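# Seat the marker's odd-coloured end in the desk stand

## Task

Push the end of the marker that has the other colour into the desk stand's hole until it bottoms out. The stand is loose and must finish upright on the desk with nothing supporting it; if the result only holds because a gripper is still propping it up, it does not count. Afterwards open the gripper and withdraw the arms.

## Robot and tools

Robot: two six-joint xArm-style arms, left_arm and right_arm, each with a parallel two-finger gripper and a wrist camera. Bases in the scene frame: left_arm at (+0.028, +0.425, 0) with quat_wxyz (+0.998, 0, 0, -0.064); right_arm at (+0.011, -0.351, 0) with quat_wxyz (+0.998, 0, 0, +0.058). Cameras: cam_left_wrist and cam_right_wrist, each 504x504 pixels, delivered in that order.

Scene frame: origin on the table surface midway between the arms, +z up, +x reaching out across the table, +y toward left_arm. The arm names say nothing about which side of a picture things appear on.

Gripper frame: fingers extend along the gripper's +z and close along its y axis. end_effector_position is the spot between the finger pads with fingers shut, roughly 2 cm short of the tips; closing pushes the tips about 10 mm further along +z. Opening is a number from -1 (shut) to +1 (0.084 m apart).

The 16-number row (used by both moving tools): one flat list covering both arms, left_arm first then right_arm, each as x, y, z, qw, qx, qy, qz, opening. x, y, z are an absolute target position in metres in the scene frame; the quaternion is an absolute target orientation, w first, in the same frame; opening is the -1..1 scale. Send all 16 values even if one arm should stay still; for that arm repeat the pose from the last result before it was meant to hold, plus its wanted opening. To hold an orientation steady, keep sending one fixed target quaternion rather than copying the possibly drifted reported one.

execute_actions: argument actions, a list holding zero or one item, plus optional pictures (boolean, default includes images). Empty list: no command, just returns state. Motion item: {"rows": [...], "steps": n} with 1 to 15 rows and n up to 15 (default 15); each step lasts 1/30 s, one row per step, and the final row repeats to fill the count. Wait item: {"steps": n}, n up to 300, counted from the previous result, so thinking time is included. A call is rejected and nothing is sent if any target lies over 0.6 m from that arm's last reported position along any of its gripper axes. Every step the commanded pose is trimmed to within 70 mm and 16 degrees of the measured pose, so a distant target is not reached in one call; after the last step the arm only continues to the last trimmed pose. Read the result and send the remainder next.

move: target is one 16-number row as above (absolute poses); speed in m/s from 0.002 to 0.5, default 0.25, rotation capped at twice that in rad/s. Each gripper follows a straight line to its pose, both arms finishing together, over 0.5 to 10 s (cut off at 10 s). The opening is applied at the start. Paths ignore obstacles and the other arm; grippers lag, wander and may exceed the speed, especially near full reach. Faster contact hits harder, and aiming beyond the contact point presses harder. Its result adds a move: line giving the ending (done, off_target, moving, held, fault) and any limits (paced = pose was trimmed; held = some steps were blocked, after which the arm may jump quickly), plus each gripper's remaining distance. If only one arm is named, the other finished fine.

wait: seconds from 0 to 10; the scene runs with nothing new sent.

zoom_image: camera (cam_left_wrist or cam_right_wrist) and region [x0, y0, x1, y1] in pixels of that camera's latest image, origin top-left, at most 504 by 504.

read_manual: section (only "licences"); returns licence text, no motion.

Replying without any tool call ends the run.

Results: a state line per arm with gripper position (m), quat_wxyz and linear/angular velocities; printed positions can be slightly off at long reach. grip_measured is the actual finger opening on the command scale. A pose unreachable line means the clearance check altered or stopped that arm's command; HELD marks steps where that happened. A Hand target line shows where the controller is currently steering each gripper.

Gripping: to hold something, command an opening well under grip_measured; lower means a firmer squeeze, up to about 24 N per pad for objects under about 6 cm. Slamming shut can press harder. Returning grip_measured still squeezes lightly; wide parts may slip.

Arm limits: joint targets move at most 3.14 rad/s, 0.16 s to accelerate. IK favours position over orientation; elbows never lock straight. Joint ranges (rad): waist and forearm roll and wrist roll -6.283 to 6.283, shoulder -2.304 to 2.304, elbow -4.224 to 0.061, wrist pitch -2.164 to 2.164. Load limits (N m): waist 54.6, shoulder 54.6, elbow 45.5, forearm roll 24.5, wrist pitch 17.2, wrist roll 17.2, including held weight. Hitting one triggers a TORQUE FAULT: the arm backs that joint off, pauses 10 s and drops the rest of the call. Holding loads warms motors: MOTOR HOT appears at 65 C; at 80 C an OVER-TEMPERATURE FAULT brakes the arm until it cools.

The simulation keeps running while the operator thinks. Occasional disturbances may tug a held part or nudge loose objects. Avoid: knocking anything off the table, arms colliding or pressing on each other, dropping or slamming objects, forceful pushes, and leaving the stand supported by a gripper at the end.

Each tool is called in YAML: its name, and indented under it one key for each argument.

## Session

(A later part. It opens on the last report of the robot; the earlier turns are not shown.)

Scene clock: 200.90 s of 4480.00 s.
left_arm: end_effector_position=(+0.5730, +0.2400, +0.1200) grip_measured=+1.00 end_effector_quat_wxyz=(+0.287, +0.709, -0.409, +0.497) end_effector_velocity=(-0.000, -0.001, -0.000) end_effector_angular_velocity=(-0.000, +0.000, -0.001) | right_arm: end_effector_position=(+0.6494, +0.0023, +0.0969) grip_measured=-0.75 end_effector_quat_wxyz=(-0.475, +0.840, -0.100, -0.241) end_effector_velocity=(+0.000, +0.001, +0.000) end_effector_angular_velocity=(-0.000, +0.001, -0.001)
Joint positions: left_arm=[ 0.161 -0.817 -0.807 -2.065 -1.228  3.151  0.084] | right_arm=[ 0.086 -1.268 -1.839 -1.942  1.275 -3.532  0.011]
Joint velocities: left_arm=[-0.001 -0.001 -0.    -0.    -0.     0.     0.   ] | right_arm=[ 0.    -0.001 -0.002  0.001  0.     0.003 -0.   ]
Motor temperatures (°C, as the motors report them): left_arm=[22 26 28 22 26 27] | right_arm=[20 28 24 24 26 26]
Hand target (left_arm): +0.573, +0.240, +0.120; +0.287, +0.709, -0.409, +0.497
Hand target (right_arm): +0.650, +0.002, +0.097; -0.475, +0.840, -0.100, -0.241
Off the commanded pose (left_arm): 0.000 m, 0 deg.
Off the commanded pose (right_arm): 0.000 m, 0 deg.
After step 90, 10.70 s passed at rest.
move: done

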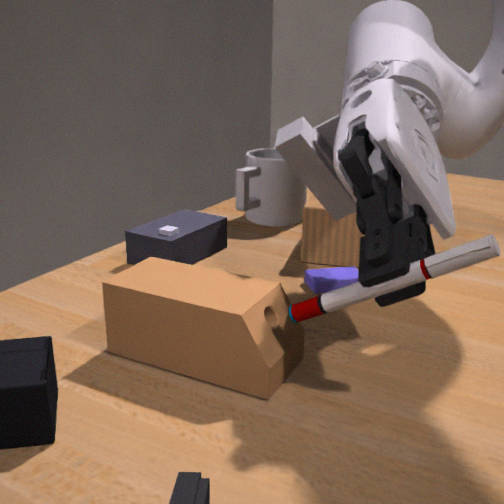

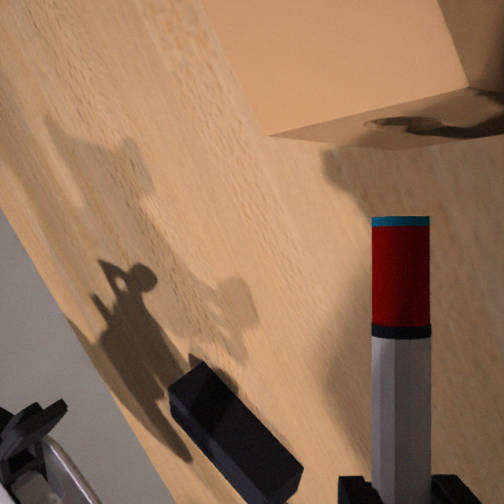

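move:
  target: [0.573,0.24,0.12,0.287,0.709,-0.409,0.497,1,0.6616,0.0031,0.090,-0.475,0.8405,-0.10,-0.241,-1]
  speed: 0.01

zoom_image:
  camera: "cam_left_wrist"
  region: [200,240,400,400]

zoom_image:
  camera: "cam_right_wrist"
  region: [304,100,504,300]

Scene clock: 210.10 s of 4480.00 s.
left_arm: end_effector_position=(+0.5730, +0.2400, +0.1200) grip_measured=+1.00 end_effector_quat_wxyz=(+0.287, +0.709, -0.409, +0.497) end_effector_velocity=(-0.000, +0.000, -0.000) end_effector_angular_velocity=(+0.000, +0.001, +0.001) | right_arm: end_effector_position=(+0.6615, +0.0031, +0.0900) grip_measured=-0.75 end_effector_quat_wxyz=(-0.475, +0.840, -0.100, -0.241) end_effector_velocity=(+0.003, -0.000, +0.001) end_effector_angular_velocity=(+0.001, -0.002, -0.001)
Joint positions: left_arm=[ 0.161 -0.817 -0.807 -2.065 -1.228  3.151  0.084] | right_arm=[ 0.084 -1.312 -1.909 -1.951  1.286 -3.507  0.011]
Joint velocities: left_arm=[ 0.001  0.     0.001 -0.     0.     0.     0.   ] | right_arm=[-0.001 -0.005 -0.011 -0.001  0.002  0.004 -0.   ]
Motor temperatures (°C, as the motors report them): left_arm=[22 26 28 22 26 27] | right_arm=[20 28 24 24 26 26]
Hand target (left_arm): +0.573, +0.240, +0.120; +0.287, +0.709, -0.409, +0.497
Hand target (right_arm): +0.662, +0.003, +0.090; -0.475, +0.840, -0.100, -0.241
Off the commanded pose (left_arm): 0.000 m, 0 deg.
Off the commanded pose (right_arm): 0.000 m, 0 deg.
After step 90, 4.57 s passed at rest.
move: done

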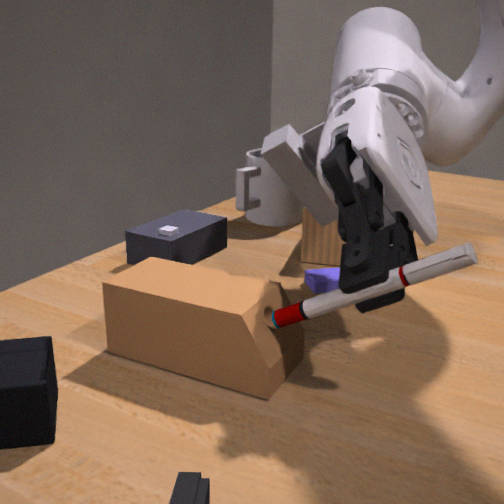

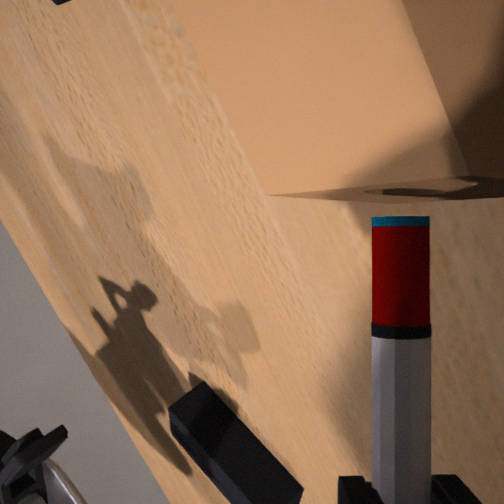

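Region (200, 240, 400, 400) of cam_left_wrist's 504x504 image, scaled by 2.520, with more detail than that image has; it fills the top 403 rows of this view, and the rest is white.

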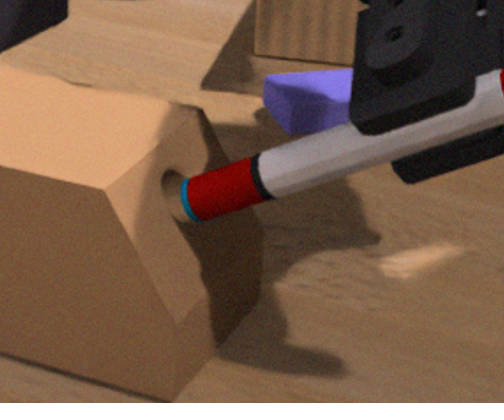

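Region (304, 100, 504, 300) of cam_right_wrist's 504x504 image, scaled by 2.520, with more detail than that image has.

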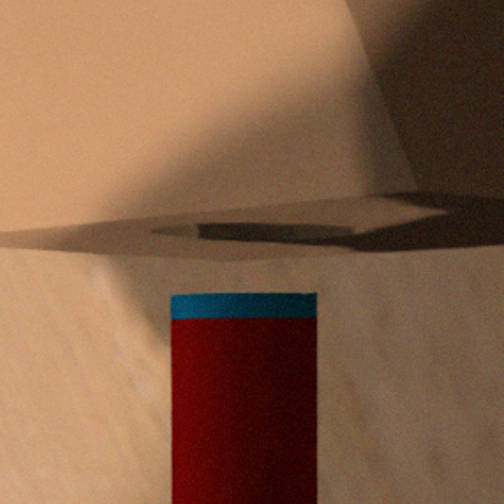

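move:
  target: [0.573,0.24,0.12,0.287,0.709,-0.409,0.497,1,0.6755,0.004,0.0845,-0.475,0.8405,-0.10,-0.241,-1]
  speed: 0.006

zoom_image:
  camera: "cam_left_wrist"
  region: [200,240,400,400]

Scene clock: 218.03 s of 4480.00 s.
left_arm: end_effector_position=(+0.5730, +0.2400, +0.1200) grip_measured=+1.00 end_effector_quat_wxyz=(+0.287, +0.709, -0.409, +0.497) end_effector_velocity=(+0.000, -0.000, +0.000) end_effector_angular_velocity=(+0.000, -0.001, -0.001) | right_arm: end_effector_position=(+0.6744, +0.0042, +0.0856) grip_measured=-0.74 end_effector_quat_wxyz=(-0.476, +0.839, -0.099, -0.243) end_effector_velocity=(+0.000, +0.001, -0.000) end_effector_angular_velocity=(+0.001, +0.002, +0.002)
Joint positions: left_arm=[ 0.161 -0.817 -0.807 -2.065 -1.228  3.151  0.084] | right_arm=[ 0.082 -1.361 -1.995 -1.962  1.306 -3.473  0.011]
Joint velocities: left_arm=[-0.     0.    -0.001  0.     0.    -0.    -0.   ] | right_arm=[ 0.001 -0.004 -0.007 -0.001  0.004  0.003  0.   ]
Motor temperatures (°C, as the motors report them): left_arm=[22 26 27 22 26 27] | right_arm=[20 28 24 24 26 26]
Hand target (left_arm): +0.573, +0.240, +0.120; +0.287, +0.709, -0.409, +0.497
Hand target (right_arm): +0.676, +0.004, +0.084; -0.475, +0.840, -0.100, -0.241
Off the commanded pose (left_arm): 0.000 m, 0 deg.
Off the commanded pose (right_arm): 0.002 m, 0 deg.
After step 90, 2.23 s passed at rest.
move: done

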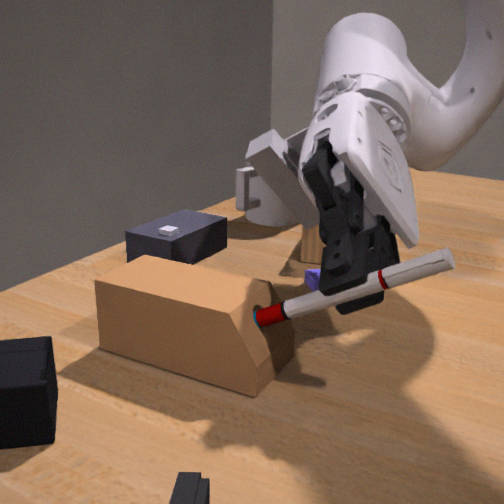

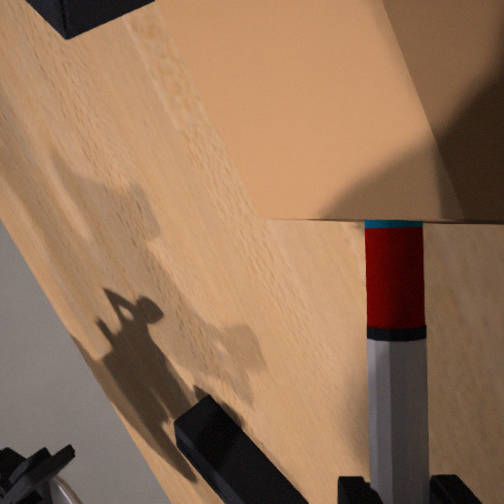

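Region (200, 240, 400, 400) of cam_left_wrist's 504x504 image, scaled by 2.520, with more detail than that image has; it fills the top 403 rows of this view, and the rest is white.

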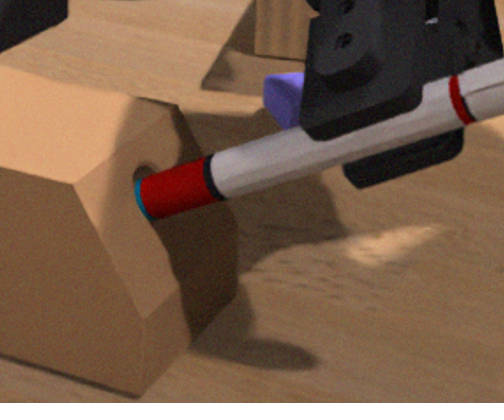

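move:
  target: [0.573,0.24,0.12,0.287,0.709,-0.409,0.497,1,0.6735,0.004,0.0900,-0.475,0.8405,-0.10,-0.241,-1]
  speed: 0.005

zoom_image:
  camera: "cam_left_wrist"
  region: [200,240,400,400]

zoom_image:
  camera: "cam_right_wrist"
  region: [304,100,504,300]

Scene clock: 230.20 s of 4480.00 s.
left_arm: end_effector_position=(+0.5730, +0.2400, +0.1200) grip_measured=+1.00 end_effector_quat_wxyz=(+0.287, +0.709, -0.409, +0.497) end_effector_velocity=(+0.001, +0.001, +0.001) end_effector_angular_velocity=(+0.000, -0.002, +0.001) | right_arm: end_effector_position=(+0.6735, +0.0040, +0.0899) grip_measured=-0.75 end_effector_quat_wxyz=(-0.475, +0.840, -0.100, -0.241) end_effector_velocity=(-0.001, -0.001, -0.001) end_effector_angular_velocity=(-0.002, +0.002, -0.001)
Joint positions: left_arm=[ 0.161 -0.817 -0.807 -2.065 -1.228  3.151  0.084] | right_arm=[ 0.082 -1.345 -1.977 -1.961  1.3   -3.474  0.011]
Joint velocities: left_arm=[ 0.001  0.001 -0.001  0.     0.     0.     0.   ] | right_arm=[-0.001  0.002  0.005 -0.001 -0.002 -0.001 -0.   ]
Motor temperatures (°C, as the motors report them): left_arm=[22 26 27 22 26 27] | right_arm=[20 28 24 24 27 26]
Hand target (left_arm): +0.573, +0.240, +0.120; +0.287, +0.709, -0.409, +0.497
Hand target (right_arm): +0.673, +0.004, +0.090; -0.475, +0.840, -0.100, -0.241
Off the commanded pose (left_arm): 0.000 m, 0 deg.
Off the commanded pose (right_arm): 0.000 m, 0 deg.
After step 90, 8.03 s passed at rest.
move: done

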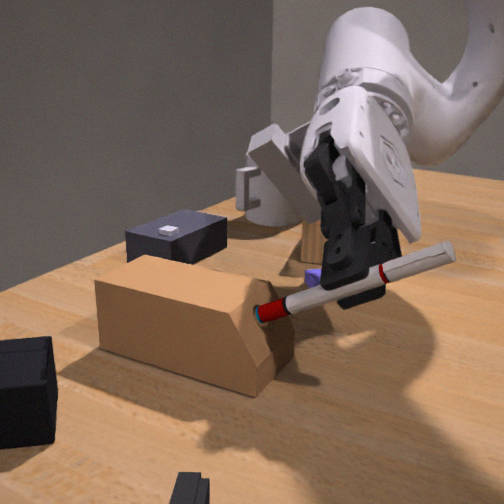

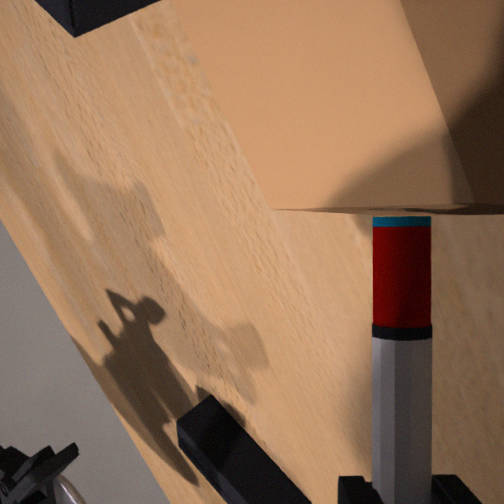

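Region (200, 240, 400, 400) of cam_left_wrist's 504x504 image, scaled by 2.520, with more detail than that image has; it fills the top 403 rows of this view, and the rest is white.

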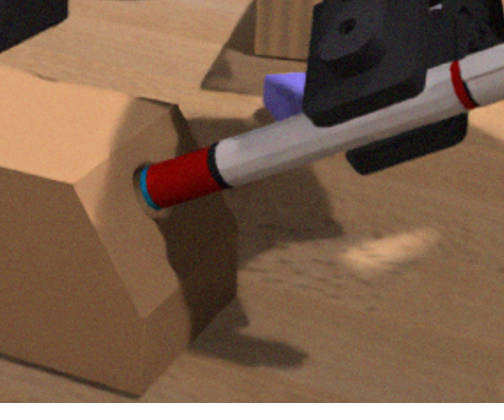

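Region (304, 100, 504, 300) of cam_right_wrist's 504x504 image, scaled by 2.520, with more detail than that image has.

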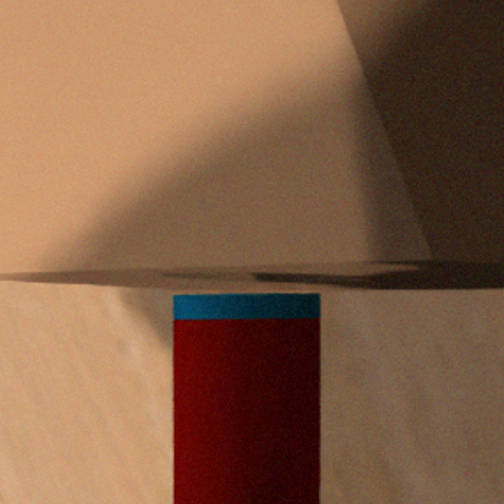

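move:
  target: [0.573,0.24,0.12,0.287,0.709,-0.409,0.497,1,0.682,0.0055,0.0850,-0.475,0.8405,-0.10,-0.241,-1]
  speed: 0.005

zoom_image:
  camera: "cam_left_wrist"
  region: [200,240,400,400]

Scene clock: 239.17 s of 4480.00 s.
left_arm: end_effector_position=(+0.5730, +0.2400, +0.1200) grip_measured=+1.00 end_effector_quat_wxyz=(+0.287, +0.709, -0.409, +0.497) end_effector_velocity=(+0.000, -0.000, +0.001) end_effector_angular_velocity=(-0.000, -0.001, -0.000) | right_arm: end_effector_position=(+0.6819, +0.0055, +0.0850) grip_measured=-0.75 end_effector_quat_wxyz=(-0.475, +0.840, -0.100, -0.241) end_effector_velocity=(+0.000, +0.001, -0.001) end_effector_angular_velocity=(-0.001, -0.001, +0.003)
Joint positions: left_arm=[ 0.161 -0.817 -0.807 -2.065 -1.228  3.151  0.084] | right_arm=[ 0.082 -1.381 -2.034 -1.967  1.308 -3.453  0.011]
Joint velocities: left_arm=[-0.001  0.001 -0.    -0.    -0.    -0.     0.   ] | right_arm=[ 0.002 -0.004 -0.007 -0.002  0.001  0.002 -0.   ]
Motor temperatures (°C, as the motors report them): left_arm=[22 25 27 22 26 27] | right_arm=[20 28 24 24 27 26]
Hand target (left_arm): +0.573, +0.240, +0.120; +0.287, +0.709, -0.409, +0.497
Hand target (right_arm): +0.682, +0.006, +0.085; -0.475, +0.840, -0.100, -0.241
Off the commanded pose (left_arm): 0.000 m, 0 deg.
Off the commanded pose (right_arm): 0.000 m, 0 deg.
After step 90, 3.77 s passed at rest.
move: done

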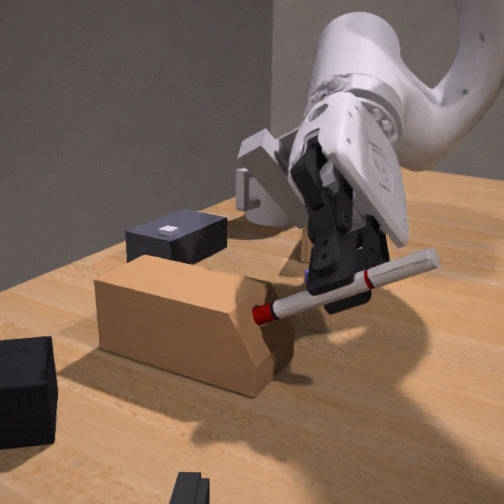

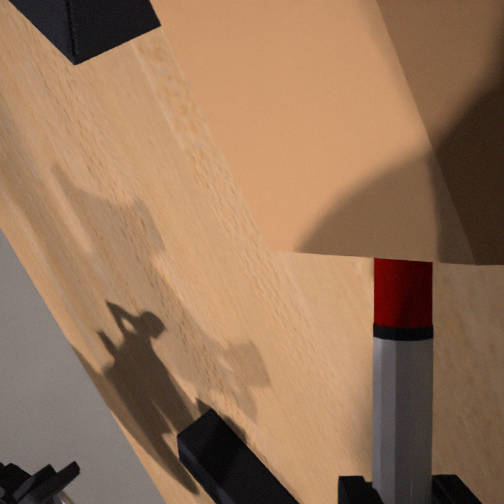

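Region (200, 240, 400, 400) of cam_left_wrist's 504x504 image, scaled by 2.520, with more detail than that image has; it fills the top 403 rows of this view, and the rest is white.

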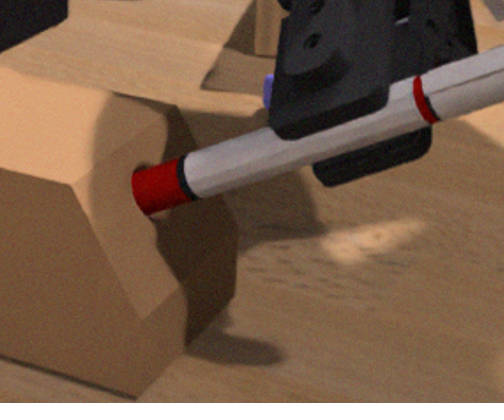

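move:
  target: [0.573,0.24,0.12,0.287,0.709,-0.409,0.497,1,0.6993,0.0067,0.075,-0.475,0.8405,-0.10,-0.241,-1]
  speed: 0.006

Scene clock: 246.53 s of 4480.00 s.
left_arm: end_effector_position=(+0.5730, +0.2400, +0.1200) grip_measured=+1.00 end_effector_quat_wxyz=(+0.287, +0.709, -0.409, +0.497) end_effector_velocity=(+0.000, +0.000, +0.000) end_effector_angular_velocity=(+0.000, -0.001, +0.000) | right_arm: end_effector_position=(+0.6990, +0.0069, +0.0756) grip_measured=-0.75 end_effector_quat_wxyz=(-0.475, +0.840, -0.099, -0.242) end_effector_velocity=(+0.002, -0.000, -0.000) end_effector_angular_velocity=(-0.002, -0.003, -0.002)
Joint positions: left_arm=[ 0.161 -0.817 -0.807 -2.065 -1.228  3.151  0.084] | right_arm=[ 0.079 -1.459 -2.166 -1.981  1.333 -3.403  0.011]
Joint velocities: left_arm=[ 0.     0.    -0.001  0.     0.    -0.    -0.   ] | right_arm=[-0.    -0.004 -0.009 -0.002 -0.002  0.004  0.   ]
Motor temperatures (°C, as the motors report them): left_arm=[22 25 27 22 26 27] | right_arm=[20 29 24 24 27 26]
Hand target (left_arm): +0.573, +0.240, +0.120; +0.287, +0.709, -0.409, +0.497
Hand target (right_arm): +0.699, +0.007, +0.075; -0.475, +0.840, -0.100, -0.241
Off the commanded pose (left_arm): 0.000 m, 0 deg.
Off the commanded pose (right_arm): 0.001 m, 0 deg.
After step 90, 0.80 s passed at rest.
move: done

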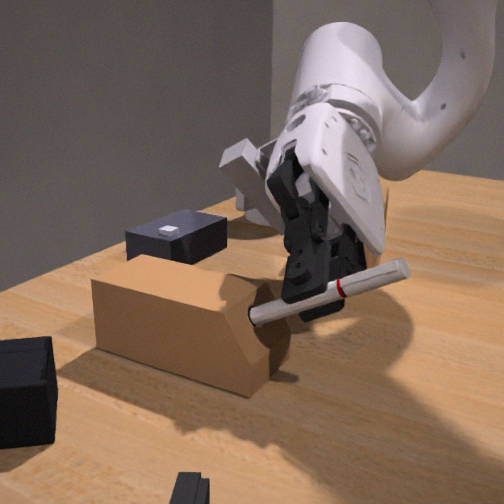

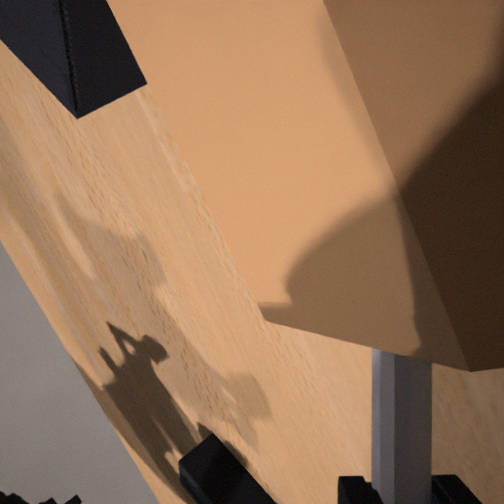

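move:
  target: [0.573,0.24,0.12,0.287,0.709,-0.409,0.497,1,0.7095,0.0075,0.069,-0.475,0.8405,-0.10,-0.241,-1]
  speed: 0.005

Scene clock: 252.43 s of 4480.00 s.
left_arm: end_effector_position=(+0.5730, +0.2400, +0.1200) grip_measured=+1.00 end_effector_quat_wxyz=(+0.287, +0.709, -0.409, +0.497) end_effector_velocity=(+0.000, +0.001, -0.000) end_effector_angular_velocity=(-0.000, +0.001, +0.001) | right_arm: end_effector_position=(+0.7073, +0.0077, +0.0709) grip_measured=-0.74 end_effector_quat_wxyz=(-0.477, +0.838, -0.098, -0.246) end_effector_velocity=(+0.001, +0.000, -0.000) end_effector_angular_velocity=(+0.001, +0.001, +0.001)
Joint positions: left_arm=[ 0.161 -0.817 -0.807 -2.065 -1.228  3.151  0.084] | right_arm=[ 0.078 -1.514 -2.259 -1.991  1.359 -3.367  0.012]
Joint velocities: left_arm=[ 0.001 -0.001  0.     0.    -0.    -0.    -0.   ] | right_arm=[ 0.    -0.005 -0.009 -0.001  0.003  0.004  0.   ]
Motor temperatures (°C, as the motors report them): left_arm=[22 25 27 22 26 27] | right_arm=[20 29 24 24 27 26]
Hand target (left_arm): +0.573, +0.240, +0.120; +0.287, +0.709, -0.409, +0.497
Hand target (right_arm): +0.710, +0.007, +0.069; -0.475, +0.840, -0.100, -0.241
Off the commanded pose (left_arm): 0.000 m, 0 deg.
Off the commanded pose (right_arm): 0.003 m, 1 deg.
After step 90, 0.30 s passed at rest.
move: done

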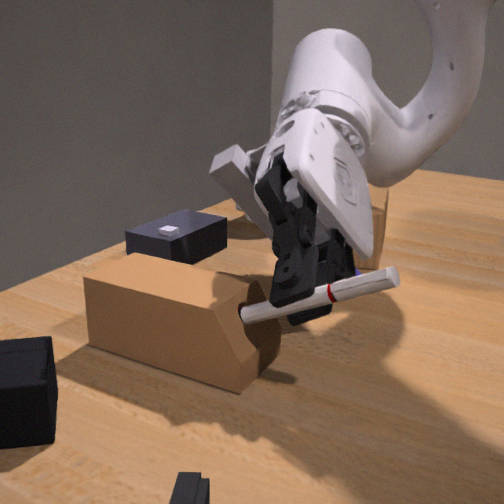

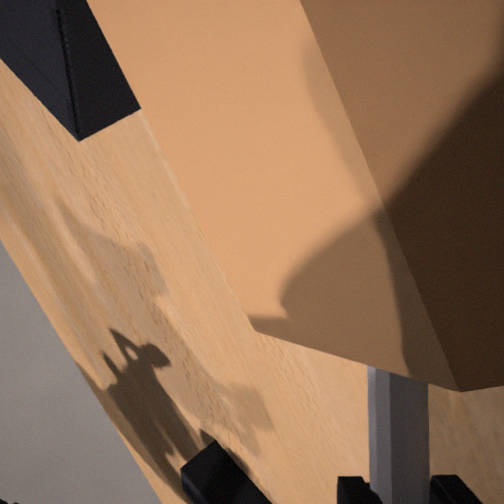

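move:
  target: [0.573,0.24,0.12,0.287,0.709,-0.409,0.497,1,0.7073,0.0077,0.0709,-0.477,0.838,-0.098,-0.246,-0.3]

zoom_image:
  camera: "cam_left_wrist"
  region: [200,240,420,400]

Scene clock: 264.43 s of 4480.00 s.
left_arm: end_effector_position=(+0.5730, +0.2400, +0.1200) grip_measured=+1.00 end_effector_quat_wxyz=(+0.287, +0.709, -0.409, +0.497) end_effector_velocity=(+0.000, -0.001, +0.000) end_effector_angular_velocity=(-0.000, -0.001, -0.001) | right_arm: end_effector_position=(+0.7073, +0.0077, +0.0708) grip_measured=-0.32 end_effector_quat_wxyz=(-0.477, +0.838, -0.098, -0.246) end_effector_velocity=(-0.000, +0.000, +0.001) end_effector_angular_velocity=(+0.001, +0.000, +0.000)
Joint positions: left_arm=[ 0.161 -0.817 -0.807 -2.065 -1.228  3.151  0.084] | right_arm=[ 0.077 -1.515 -2.26  -1.99   1.36  -3.367  0.03 ]
Joint velocities: left_arm=[-0.001  0.001 -0.    -0.    -0.     0.     0.   ] | right_arm=[ 0.     0.001  0.001  0.     0.001 -0.    -0.   ]
Motor temperatures (°C, as the motors report them): left_arm=[22 25 27 22 26 27] | right_arm=[20 28 24 24 29 26]
Hand target (left_arm): +0.573, +0.240, +0.120; +0.287, +0.709, -0.409, +0.497
Hand target (right_arm): +0.707, +0.008, +0.071; -0.477, +0.838, -0.098, -0.246
Off the commanded pose (left_arm): 0.000 m, 0 deg.
Off the commanded pose (right_arm): 0.000 m, 0 deg.
After step 90, 8.30 s passed at rest.
move: done

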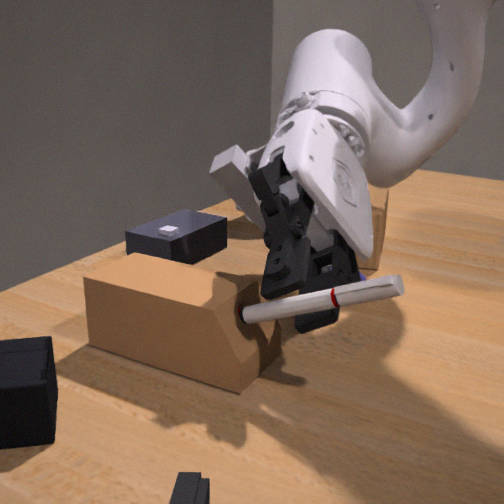

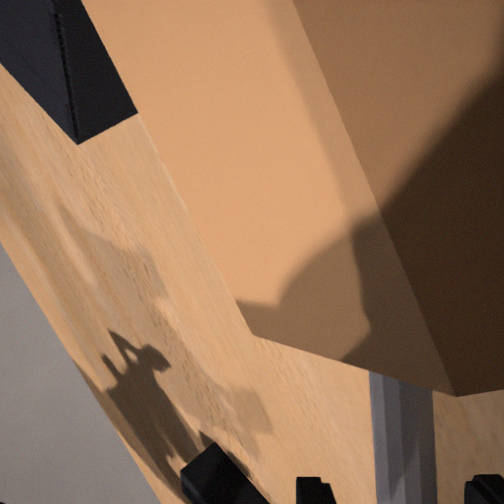

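Region (200, 240, 420, 400) of cam_left_wrist's 504x504 image, scaled by 2.291, with more detail than that image has; it fills the top 367 rows of this view, and the rest is white.

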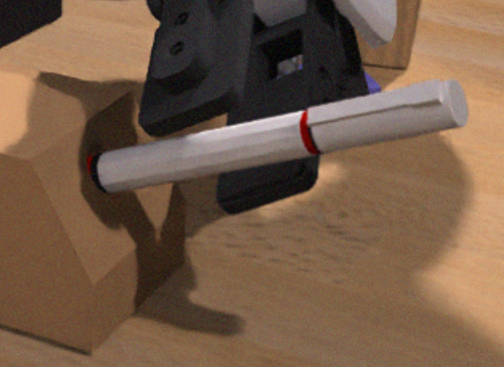

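move:
  target: [0.573,0.24,0.12,0.287,0.709,-0.409,0.497,1,0.690,0.0065,0.079,-0.475,0.8405,-0.10,-0.241,-0.3]
  speed: 0.02

move:
  target: [0.573,0.24,0.12,0.287,0.709,-0.409,0.497,1,0.690,0.0065,0.079,-0.475,0.8405,-0.10,-0.241,-1]

zoom_image:
  camera: "cam_left_wrist"
  region: [200,240,420,400]

Scene clock: 285.27 s of 4480.00 s.
left_arm: end_effector_position=(+0.5730, +0.2400, +0.1200) grip_measured=+1.00 end_effector_quat_wxyz=(+0.287, +0.709, -0.409, +0.497) end_effector_velocity=(+0.000, -0.001, -0.000) end_effector_angular_velocity=(+0.000, -0.000, -0.001) | right_arm: end_effector_position=(+0.6901, +0.0065, +0.0789) grip_measured=-0.32 end_effector_quat_wxyz=(-0.475, +0.840, -0.100, -0.241) end_effector_velocity=(-0.002, -0.001, -0.001) end_effector_angular_velocity=(-0.001, +0.001, -0.003)
Joint positions: left_arm=[ 0.161 -0.817 -0.807 -2.065 -1.228  3.151  0.084] | right_arm=[ 0.081 -1.42  -2.097 -1.973  1.318 -3.431  0.03 ]
Joint velocities: left_arm=[-0.001 -0.    -0.001 -0.     0.     0.     0.   ] | right_arm=[-0.001  0.006  0.015  0.003 -0.005 -0.006  0.   ]
Motor temperatures (°C, as the motors report them): left_arm=[22 25 27 22 26 27] | right_arm=[20 29 24 24 28 26]
Hand target (left_arm): +0.573, +0.240, +0.120; +0.287, +0.709, -0.409, +0.497
Hand target (right_arm): +0.690, +0.006, +0.079; -0.475, +0.840, -0.100, -0.241
Off the commanded pose (left_arm): 0.000 m, 0 deg.
Off the commanded pose (right_arm): 0.000 m, 0 deg.
After step 90, 16.60 s passed at rest.
move: done

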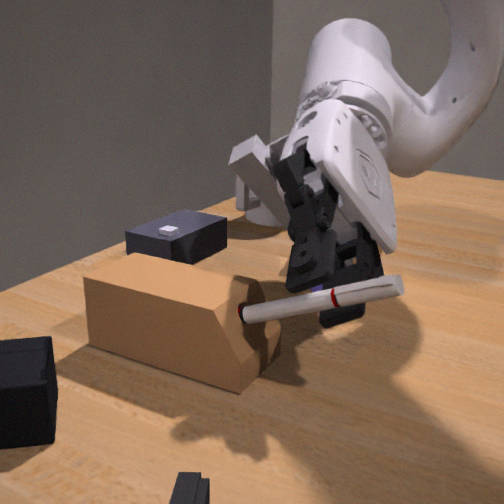

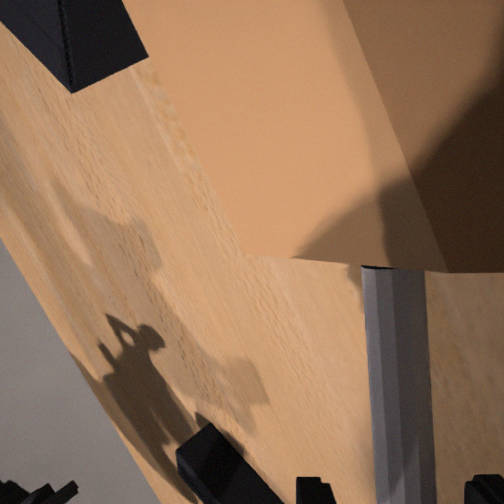

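Scene clock: 285.97 s of 4480.00 s.
left_arm: end_effector_position=(+0.5730, +0.2400, +0.1200) grip_measured=+1.00 end_effector_quat_wxyz=(+0.287, +0.709, -0.409, +0.497) end_effector_velocity=(-0.000, +0.000, +0.000) end_effector_angular_velocity=(-0.000, -0.000, +0.001) | right_arm: end_effector_position=(+0.6900, +0.0065, +0.0790) grip_measured=-0.70 end_effector_quat_wxyz=(-0.475, +0.840, -0.100, -0.241) end_effector_velocity=(-0.001, +0.000, -0.000) end_effector_angular_velocity=(-0.001, +0.001, +0.001)
Joint positions: left_arm=[ 0.161 -0.817 -0.807 -2.065 -1.228  3.151  0.084] | right_arm=[ 0.081 -1.419 -2.096 -1.973  1.318 -3.431  0.013]
Joint velocities: left_arm=[ 0.001  0.001  0.001 -0.    -0.     0.    -0.   ] | right_arm=[ 0.001  0.001  0.002 -0.    -0.001 -0.    -0.   ]
Motor temperatures (°C, as the motors report them): left_arm=[22 25 27 22 26 27] | right_arm=[20 29 24 24 28 26]
Hand target (left_arm): +0.573, +0.240, +0.120; +0.287, +0.709, -0.409, +0.497
Hand target (right_arm): +0.690, +0.006, +0.079; -0.475, +0.840, -0.100, -0.241
Off the commanded pose (left_arm): 0.000 m, 0 deg.
Off the commanded pose (right_arm): 0.000 m, 0 deg.
move: done

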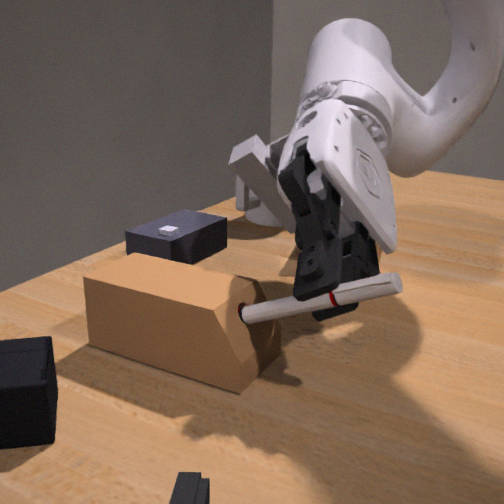

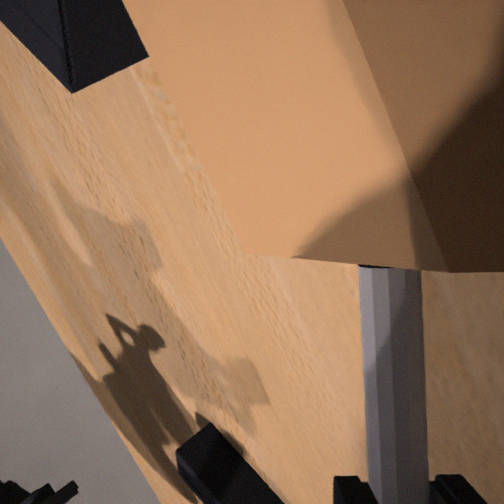

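Region (200, 240, 420, 400) of cam_left_wrist's 504x504 image, scaled by 2.291, with more detail than that image has; it fills the top 367 rows of this view, and the rest is white.

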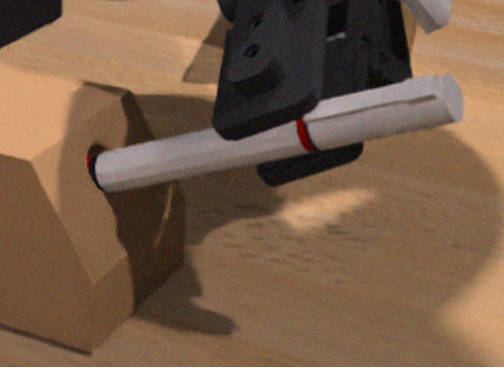

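move:
  target: [0.573,0.24,0.12,0.287,0.709,-0.409,0.497,1,0.692,0.009,0.083,-0.475,0.8405,-0.10,-0.241,-1]
  speed: 0.005

move:
  target: [0.573,0.24,0.12,0.287,0.709,-0.409,0.497,1,0.7007,0.0096,0.078,-0.475,0.8405,-0.10,-0.241,-1]
  speed: 0.005

zoom_image:
  camera: "cam_left_wrist"
  region: [200,240,420,400]

Scene clock: 295.93 s of 4480.00 s.
left_arm: end_effector_position=(+0.5730, +0.2400, +0.1200) grip_measured=+1.00 end_effector_quat_wxyz=(+0.287, +0.709, -0.409, +0.497) end_effector_velocity=(+0.000, +0.000, -0.000) end_effector_angular_velocity=(-0.000, -0.000, +0.000) | right_arm: end_effector_position=(+0.6919, +0.0090, +0.0829) grip_measured=-0.69 end_effector_quat_wxyz=(-0.475, +0.840, -0.100, -0.241) end_effector_velocity=(+0.001, +0.000, +0.001) end_effector_angular_velocity=(-0.000, -0.001, +0.000)
Joint positions: left_arm=[ 0.161 -0.817 -0.807 -2.065 -1.228  3.151  0.084] | right_arm=[ 0.084 -1.419 -2.106 -1.974  1.32  -3.421  0.014]
Joint velocities: left_arm=[ 0.001 -0.     0.     0.    -0.     0.    -0.   ] | right_arm=[ 0.     0.    -0.002 -0.001  0.001  0.002  0.   ]
Motor temperatures (°C, as the motors report them): left_arm=[22 25 27 22 26 27] | right_arm=[20 29 24 24 27 26]
Hand target (left_arm): +0.573, +0.240, +0.120; +0.287, +0.709, -0.409, +0.497
Hand target (right_arm): +0.692, +0.009, +0.083; -0.475, +0.840, -0.100, -0.241
Off the commanded pose (left_arm): 0.000 m, 0 deg.
Off the commanded pose (right_arm): 0.000 m, 0 deg.
After step 90, 5.73 s passed at rest.
move: done

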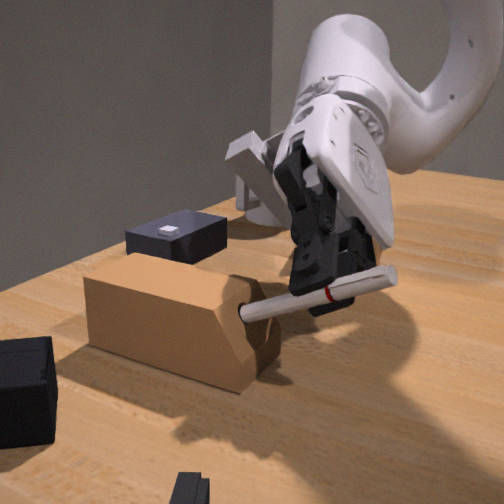

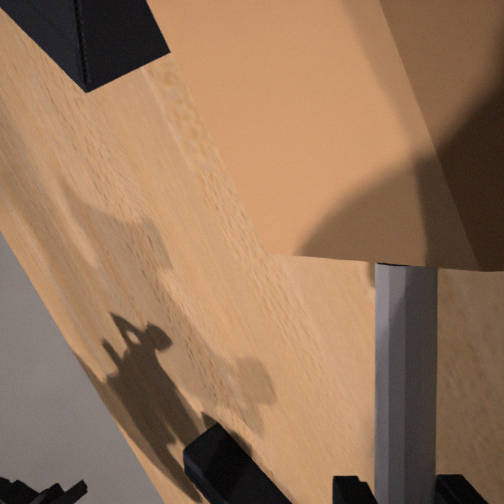

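Scene clock: 298.17 s of 4480.00 s.
left_arm: end_effector_position=(+0.5730, +0.2400, +0.1200) grip_measured=+1.00 end_effector_quat_wxyz=(+0.287, +0.709, -0.409, +0.497) end_effector_velocity=(+0.000, -0.001, +0.000) end_effector_angular_velocity=(+0.000, -0.001, -0.001) | right_arm: end_effector_position=(+0.7006, +0.0096, +0.0781) grip_measured=-0.70 end_effector_quat_wxyz=(-0.475, +0.840, -0.100, -0.241) end_effector_velocity=(-0.000, +0.001, -0.001) end_effector_angular_velocity=(+0.000, +0.002, +0.003)
Joint positions: left_arm=[ 0.161 -0.817 -0.807 -2.065 -1.228  3.151  0.084] | right_arm=[ 0.082 -1.46  -2.176 -1.981  1.332 -3.394  0.013]
Joint velocities: left_arm=[-0.001  0.    -0.001  0.     0.     0.     0.   ] | right_arm=[ 0.001 -0.005 -0.006 -0.001  0.003  0.003 -0.   ]
Motor temperatures (°C, as the motors report them): left_arm=[22 25 27 22 26 27] | right_arm=[20 29 24 24 27 26]
Hand target (left_arm): +0.573, +0.240, +0.120; +0.287, +0.709, -0.409, +0.497
Hand target (right_arm): +0.701, +0.010, +0.078; -0.475, +0.840, -0.100, -0.241
Off the commanded pose (left_arm): 0.000 m, 0 deg.
Off the commanded pose (right_arm): 0.000 m, 0 deg.
move: done

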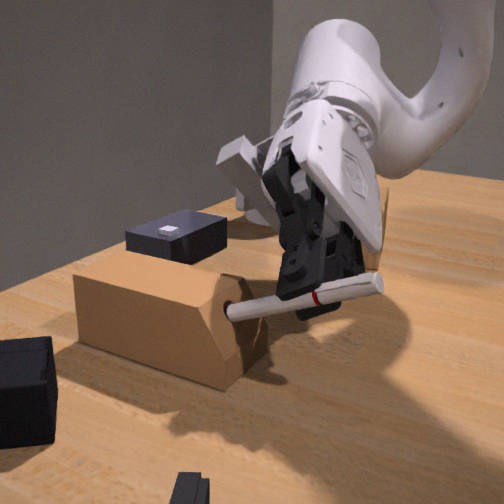

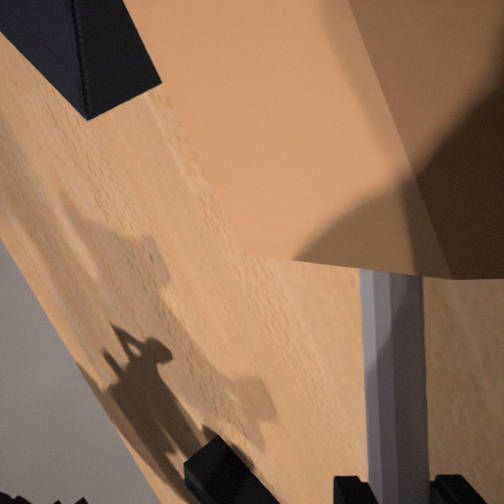

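Region (200, 240, 420, 400) of cam_left_wrist's 504x504 image, scaled by 2.291, with more detail than that image has; it fills the top 367 rows of this view, and the rest is white.

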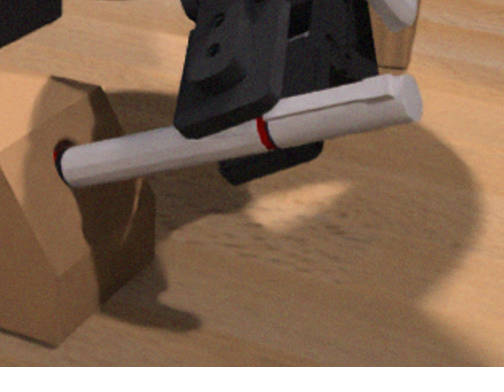

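move:
  target: [0.573,0.24,0.12,0.287,0.709,-0.409,0.497,1,0.7006,0.0096,0.0781,-0.475,0.8405,-0.10,-0.241,0]

move:
  target: [0.573,0.24,0.15,0.287,0.709,-0.409,0.497,1,0.685,-0.033,0.10,-0.475,0.8405,-0.10,-0.241,0]
  speed: 0.05

move:
  target: [0.55,0.26,0.2,0.287,0.709,-0.409,0.497,1,0.58,-0.12,0.2,-0.475,0.8405,-0.10,-0.241,1]

Scene clock: 306.90 s of 4480.00 s.
left_arm: end_effector_position=(+0.5730, +0.2400, +0.1200) grip_measured=+1.00 end_effector_quat_wxyz=(+0.287, +0.709, -0.409, +0.497) end_effector_velocity=(+0.000, +0.001, -0.000) end_effector_angular_velocity=(-0.000, +0.000, +0.001) | right_arm: end_effector_position=(+0.7006, +0.0096, +0.0781) grip_measured=-0.01 end_effector_quat_wxyz=(-0.475, +0.840, -0.100, -0.241) end_effector_velocity=(+0.000, +0.000, -0.000) end_effector_angular_velocity=(+0.000, +0.000, -0.001)
Joint positions: left_arm=[ 0.161 -0.817 -0.807 -2.065 -1.228  3.151  0.084] | right_arm=[ 0.082 -1.46  -2.175 -1.981  1.332 -3.394  0.044]
Joint velocities: left_arm=[ 0.001 -0.    -0.     0.     0.    -0.    -0.   ] | right_arm=[-0.    -0.     0.     0.001 -0.    -0.     0.   ]
Motor temperatures (°C, as the motors report them): left_arm=[22 25 27 22 26 27] | right_arm=[20 29 25 24 27 26]
Hand target (left_arm): +0.573, +0.240, +0.120; +0.287, +0.709, -0.409, +0.497
Hand target (right_arm): +0.701, +0.010, +0.078; -0.475, +0.840, -0.100, -0.241
Off the commanded pose (left_arm): 0.000 m, 0 deg.
Off the commanded pose (right_arm): 0.000 m, 0 deg.
After step 90, 5.03 s passed at rest.
move: done

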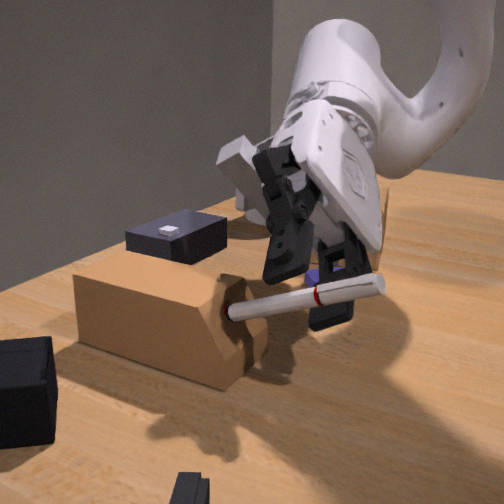

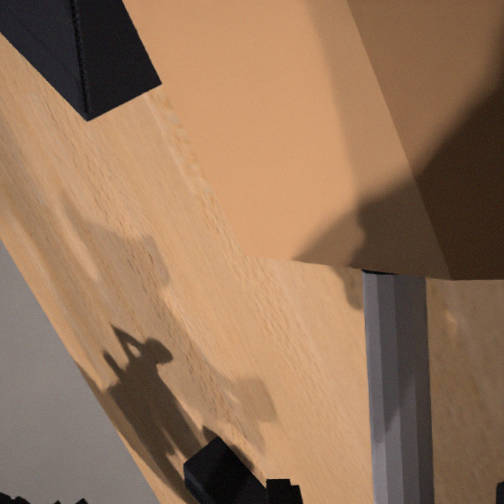

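Scene clock: 308.27 s of 4480.00 s.
left_arm: end_effector_position=(+0.5730, +0.2400, +0.1499) grip_measured=+1.00 end_effector_quat_wxyz=(+0.287, +0.709, -0.409, +0.497) end_effector_velocity=(-0.000, -0.000, +0.001) end_effector_angular_velocity=(+0.000, +0.001, -0.000) | right_arm: end_effector_position=(+0.6850, -0.0328, +0.0999) grip_measured=-0.01 end_effector_quat_wxyz=(-0.475, +0.840, -0.100, -0.241) end_effector_velocity=(-0.000, -0.002, +0.000) end_effector_angular_velocity=(-0.001, -0.001, -0.001)
Joint positions: left_arm=[ 0.161 -0.738 -0.78  -2.048 -1.203  3.102  0.084] | right_arm=[ 0.031 -1.341 -1.993 -2.004  1.336 -3.466  0.044]
Joint velocities: left_arm=[-0.     0.002  0.001  0.001  0.001 -0.002 -0.   ] | right_arm=[-0.003  0.003  0.005 -0.001 -0.001 -0.003 -0.   ]
Motor temperatures (°C, as the motors report them): left_arm=[22 25 27 22 26 27] | right_arm=[20 29 25 24 27 26]
Hand target (left_arm): +0.573, +0.240, +0.150; +0.287, +0.709, -0.409, +0.497
Hand target (right_arm): +0.685, -0.033, +0.100; -0.475, +0.840, -0.100, -0.241
Off the commanded pose (left_arm): 0.000 m, 0 deg.
Off the commanded pose (right_arm): 0.000 m, 0 deg.
move: done

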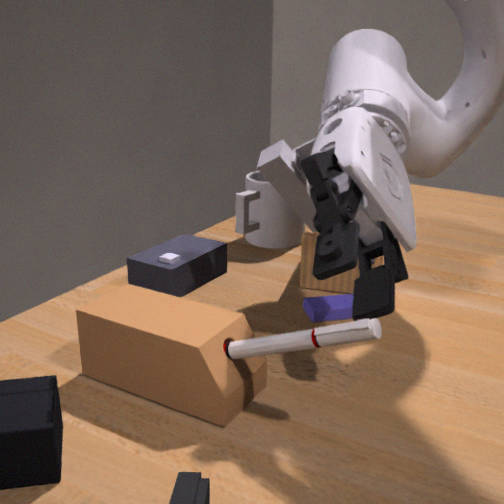

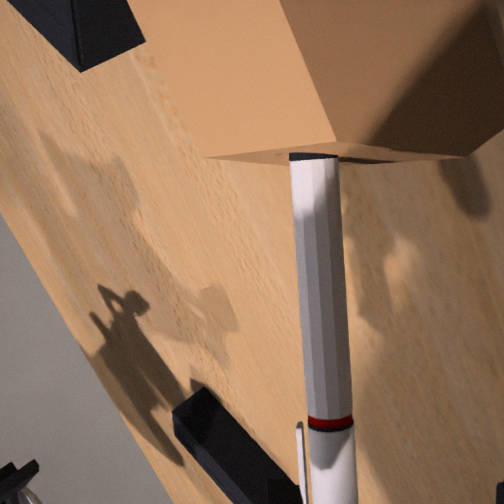

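Scene clock: 309.53 s of 4480.00 s.
left_arm: end_effector_position=(+0.5502, +0.2601, +0.1999) grip_measured=+1.00 end_effector_quat_wxyz=(+0.287, +0.709, -0.409, +0.497) end_effector_velocity=(+0.000, -0.001, +0.002) end_effector_angular_velocity=(+0.000, -0.002, -0.001) | right_arm: end_effector_position=(+0.5800, -0.1199, +0.1998) grip_measured=+1.00 end_effector_quat_wxyz=(-0.475, +0.840, -0.100, -0.241) end_effector_velocity=(-0.001, -0.001, +0.002) end_effector_angular_velocity=(-0.000, -0.003, -0.000)
Joint positions: left_arm=[ 0.212 -0.578 -0.687 -1.972 -1.178  3.035  0.084] | right_arm=[-0.078 -0.905 -1.413 -2.058  1.326 -3.627  0.084]
Joint velocities: left_arm=[-0.001  0.003 -0.     0.001  0.    -0.001 -0.   ] | right_arm=[-0.002  0.007  0.005 -0.001 -0.    -0.001  0.   ]
Motor temperatures (°C, as the motors report them): left_arm=[22 25 27 22 26 27] | right_arm=[20 29 25 24 27 26]
Hand target (left_arm): +0.550, +0.260, +0.200; +0.287, +0.709, -0.409, +0.497
Hand target (right_arm): +0.580, -0.120, +0.200; -0.475, +0.840, -0.100, -0.241
Off the commanded pose (left_arm): 0.000 m, 0 deg.
Off the commanded pose (right_arm): 0.000 m, 0 deg.
move: done

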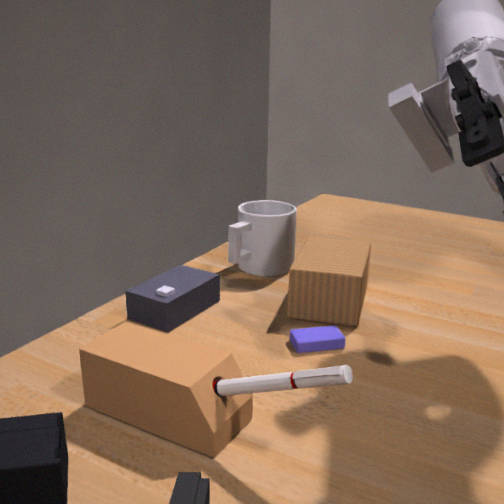

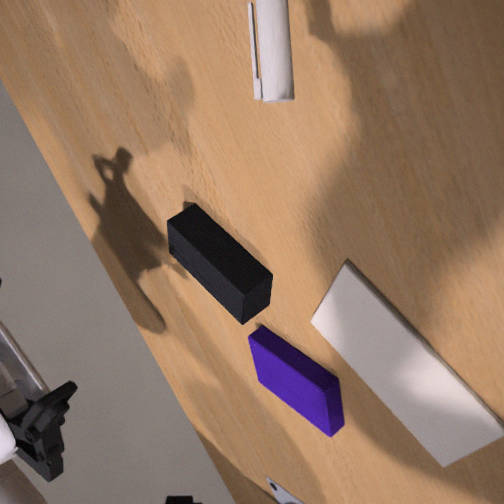

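finished_scene:
  scene: 2

The scene is finished: the task was done.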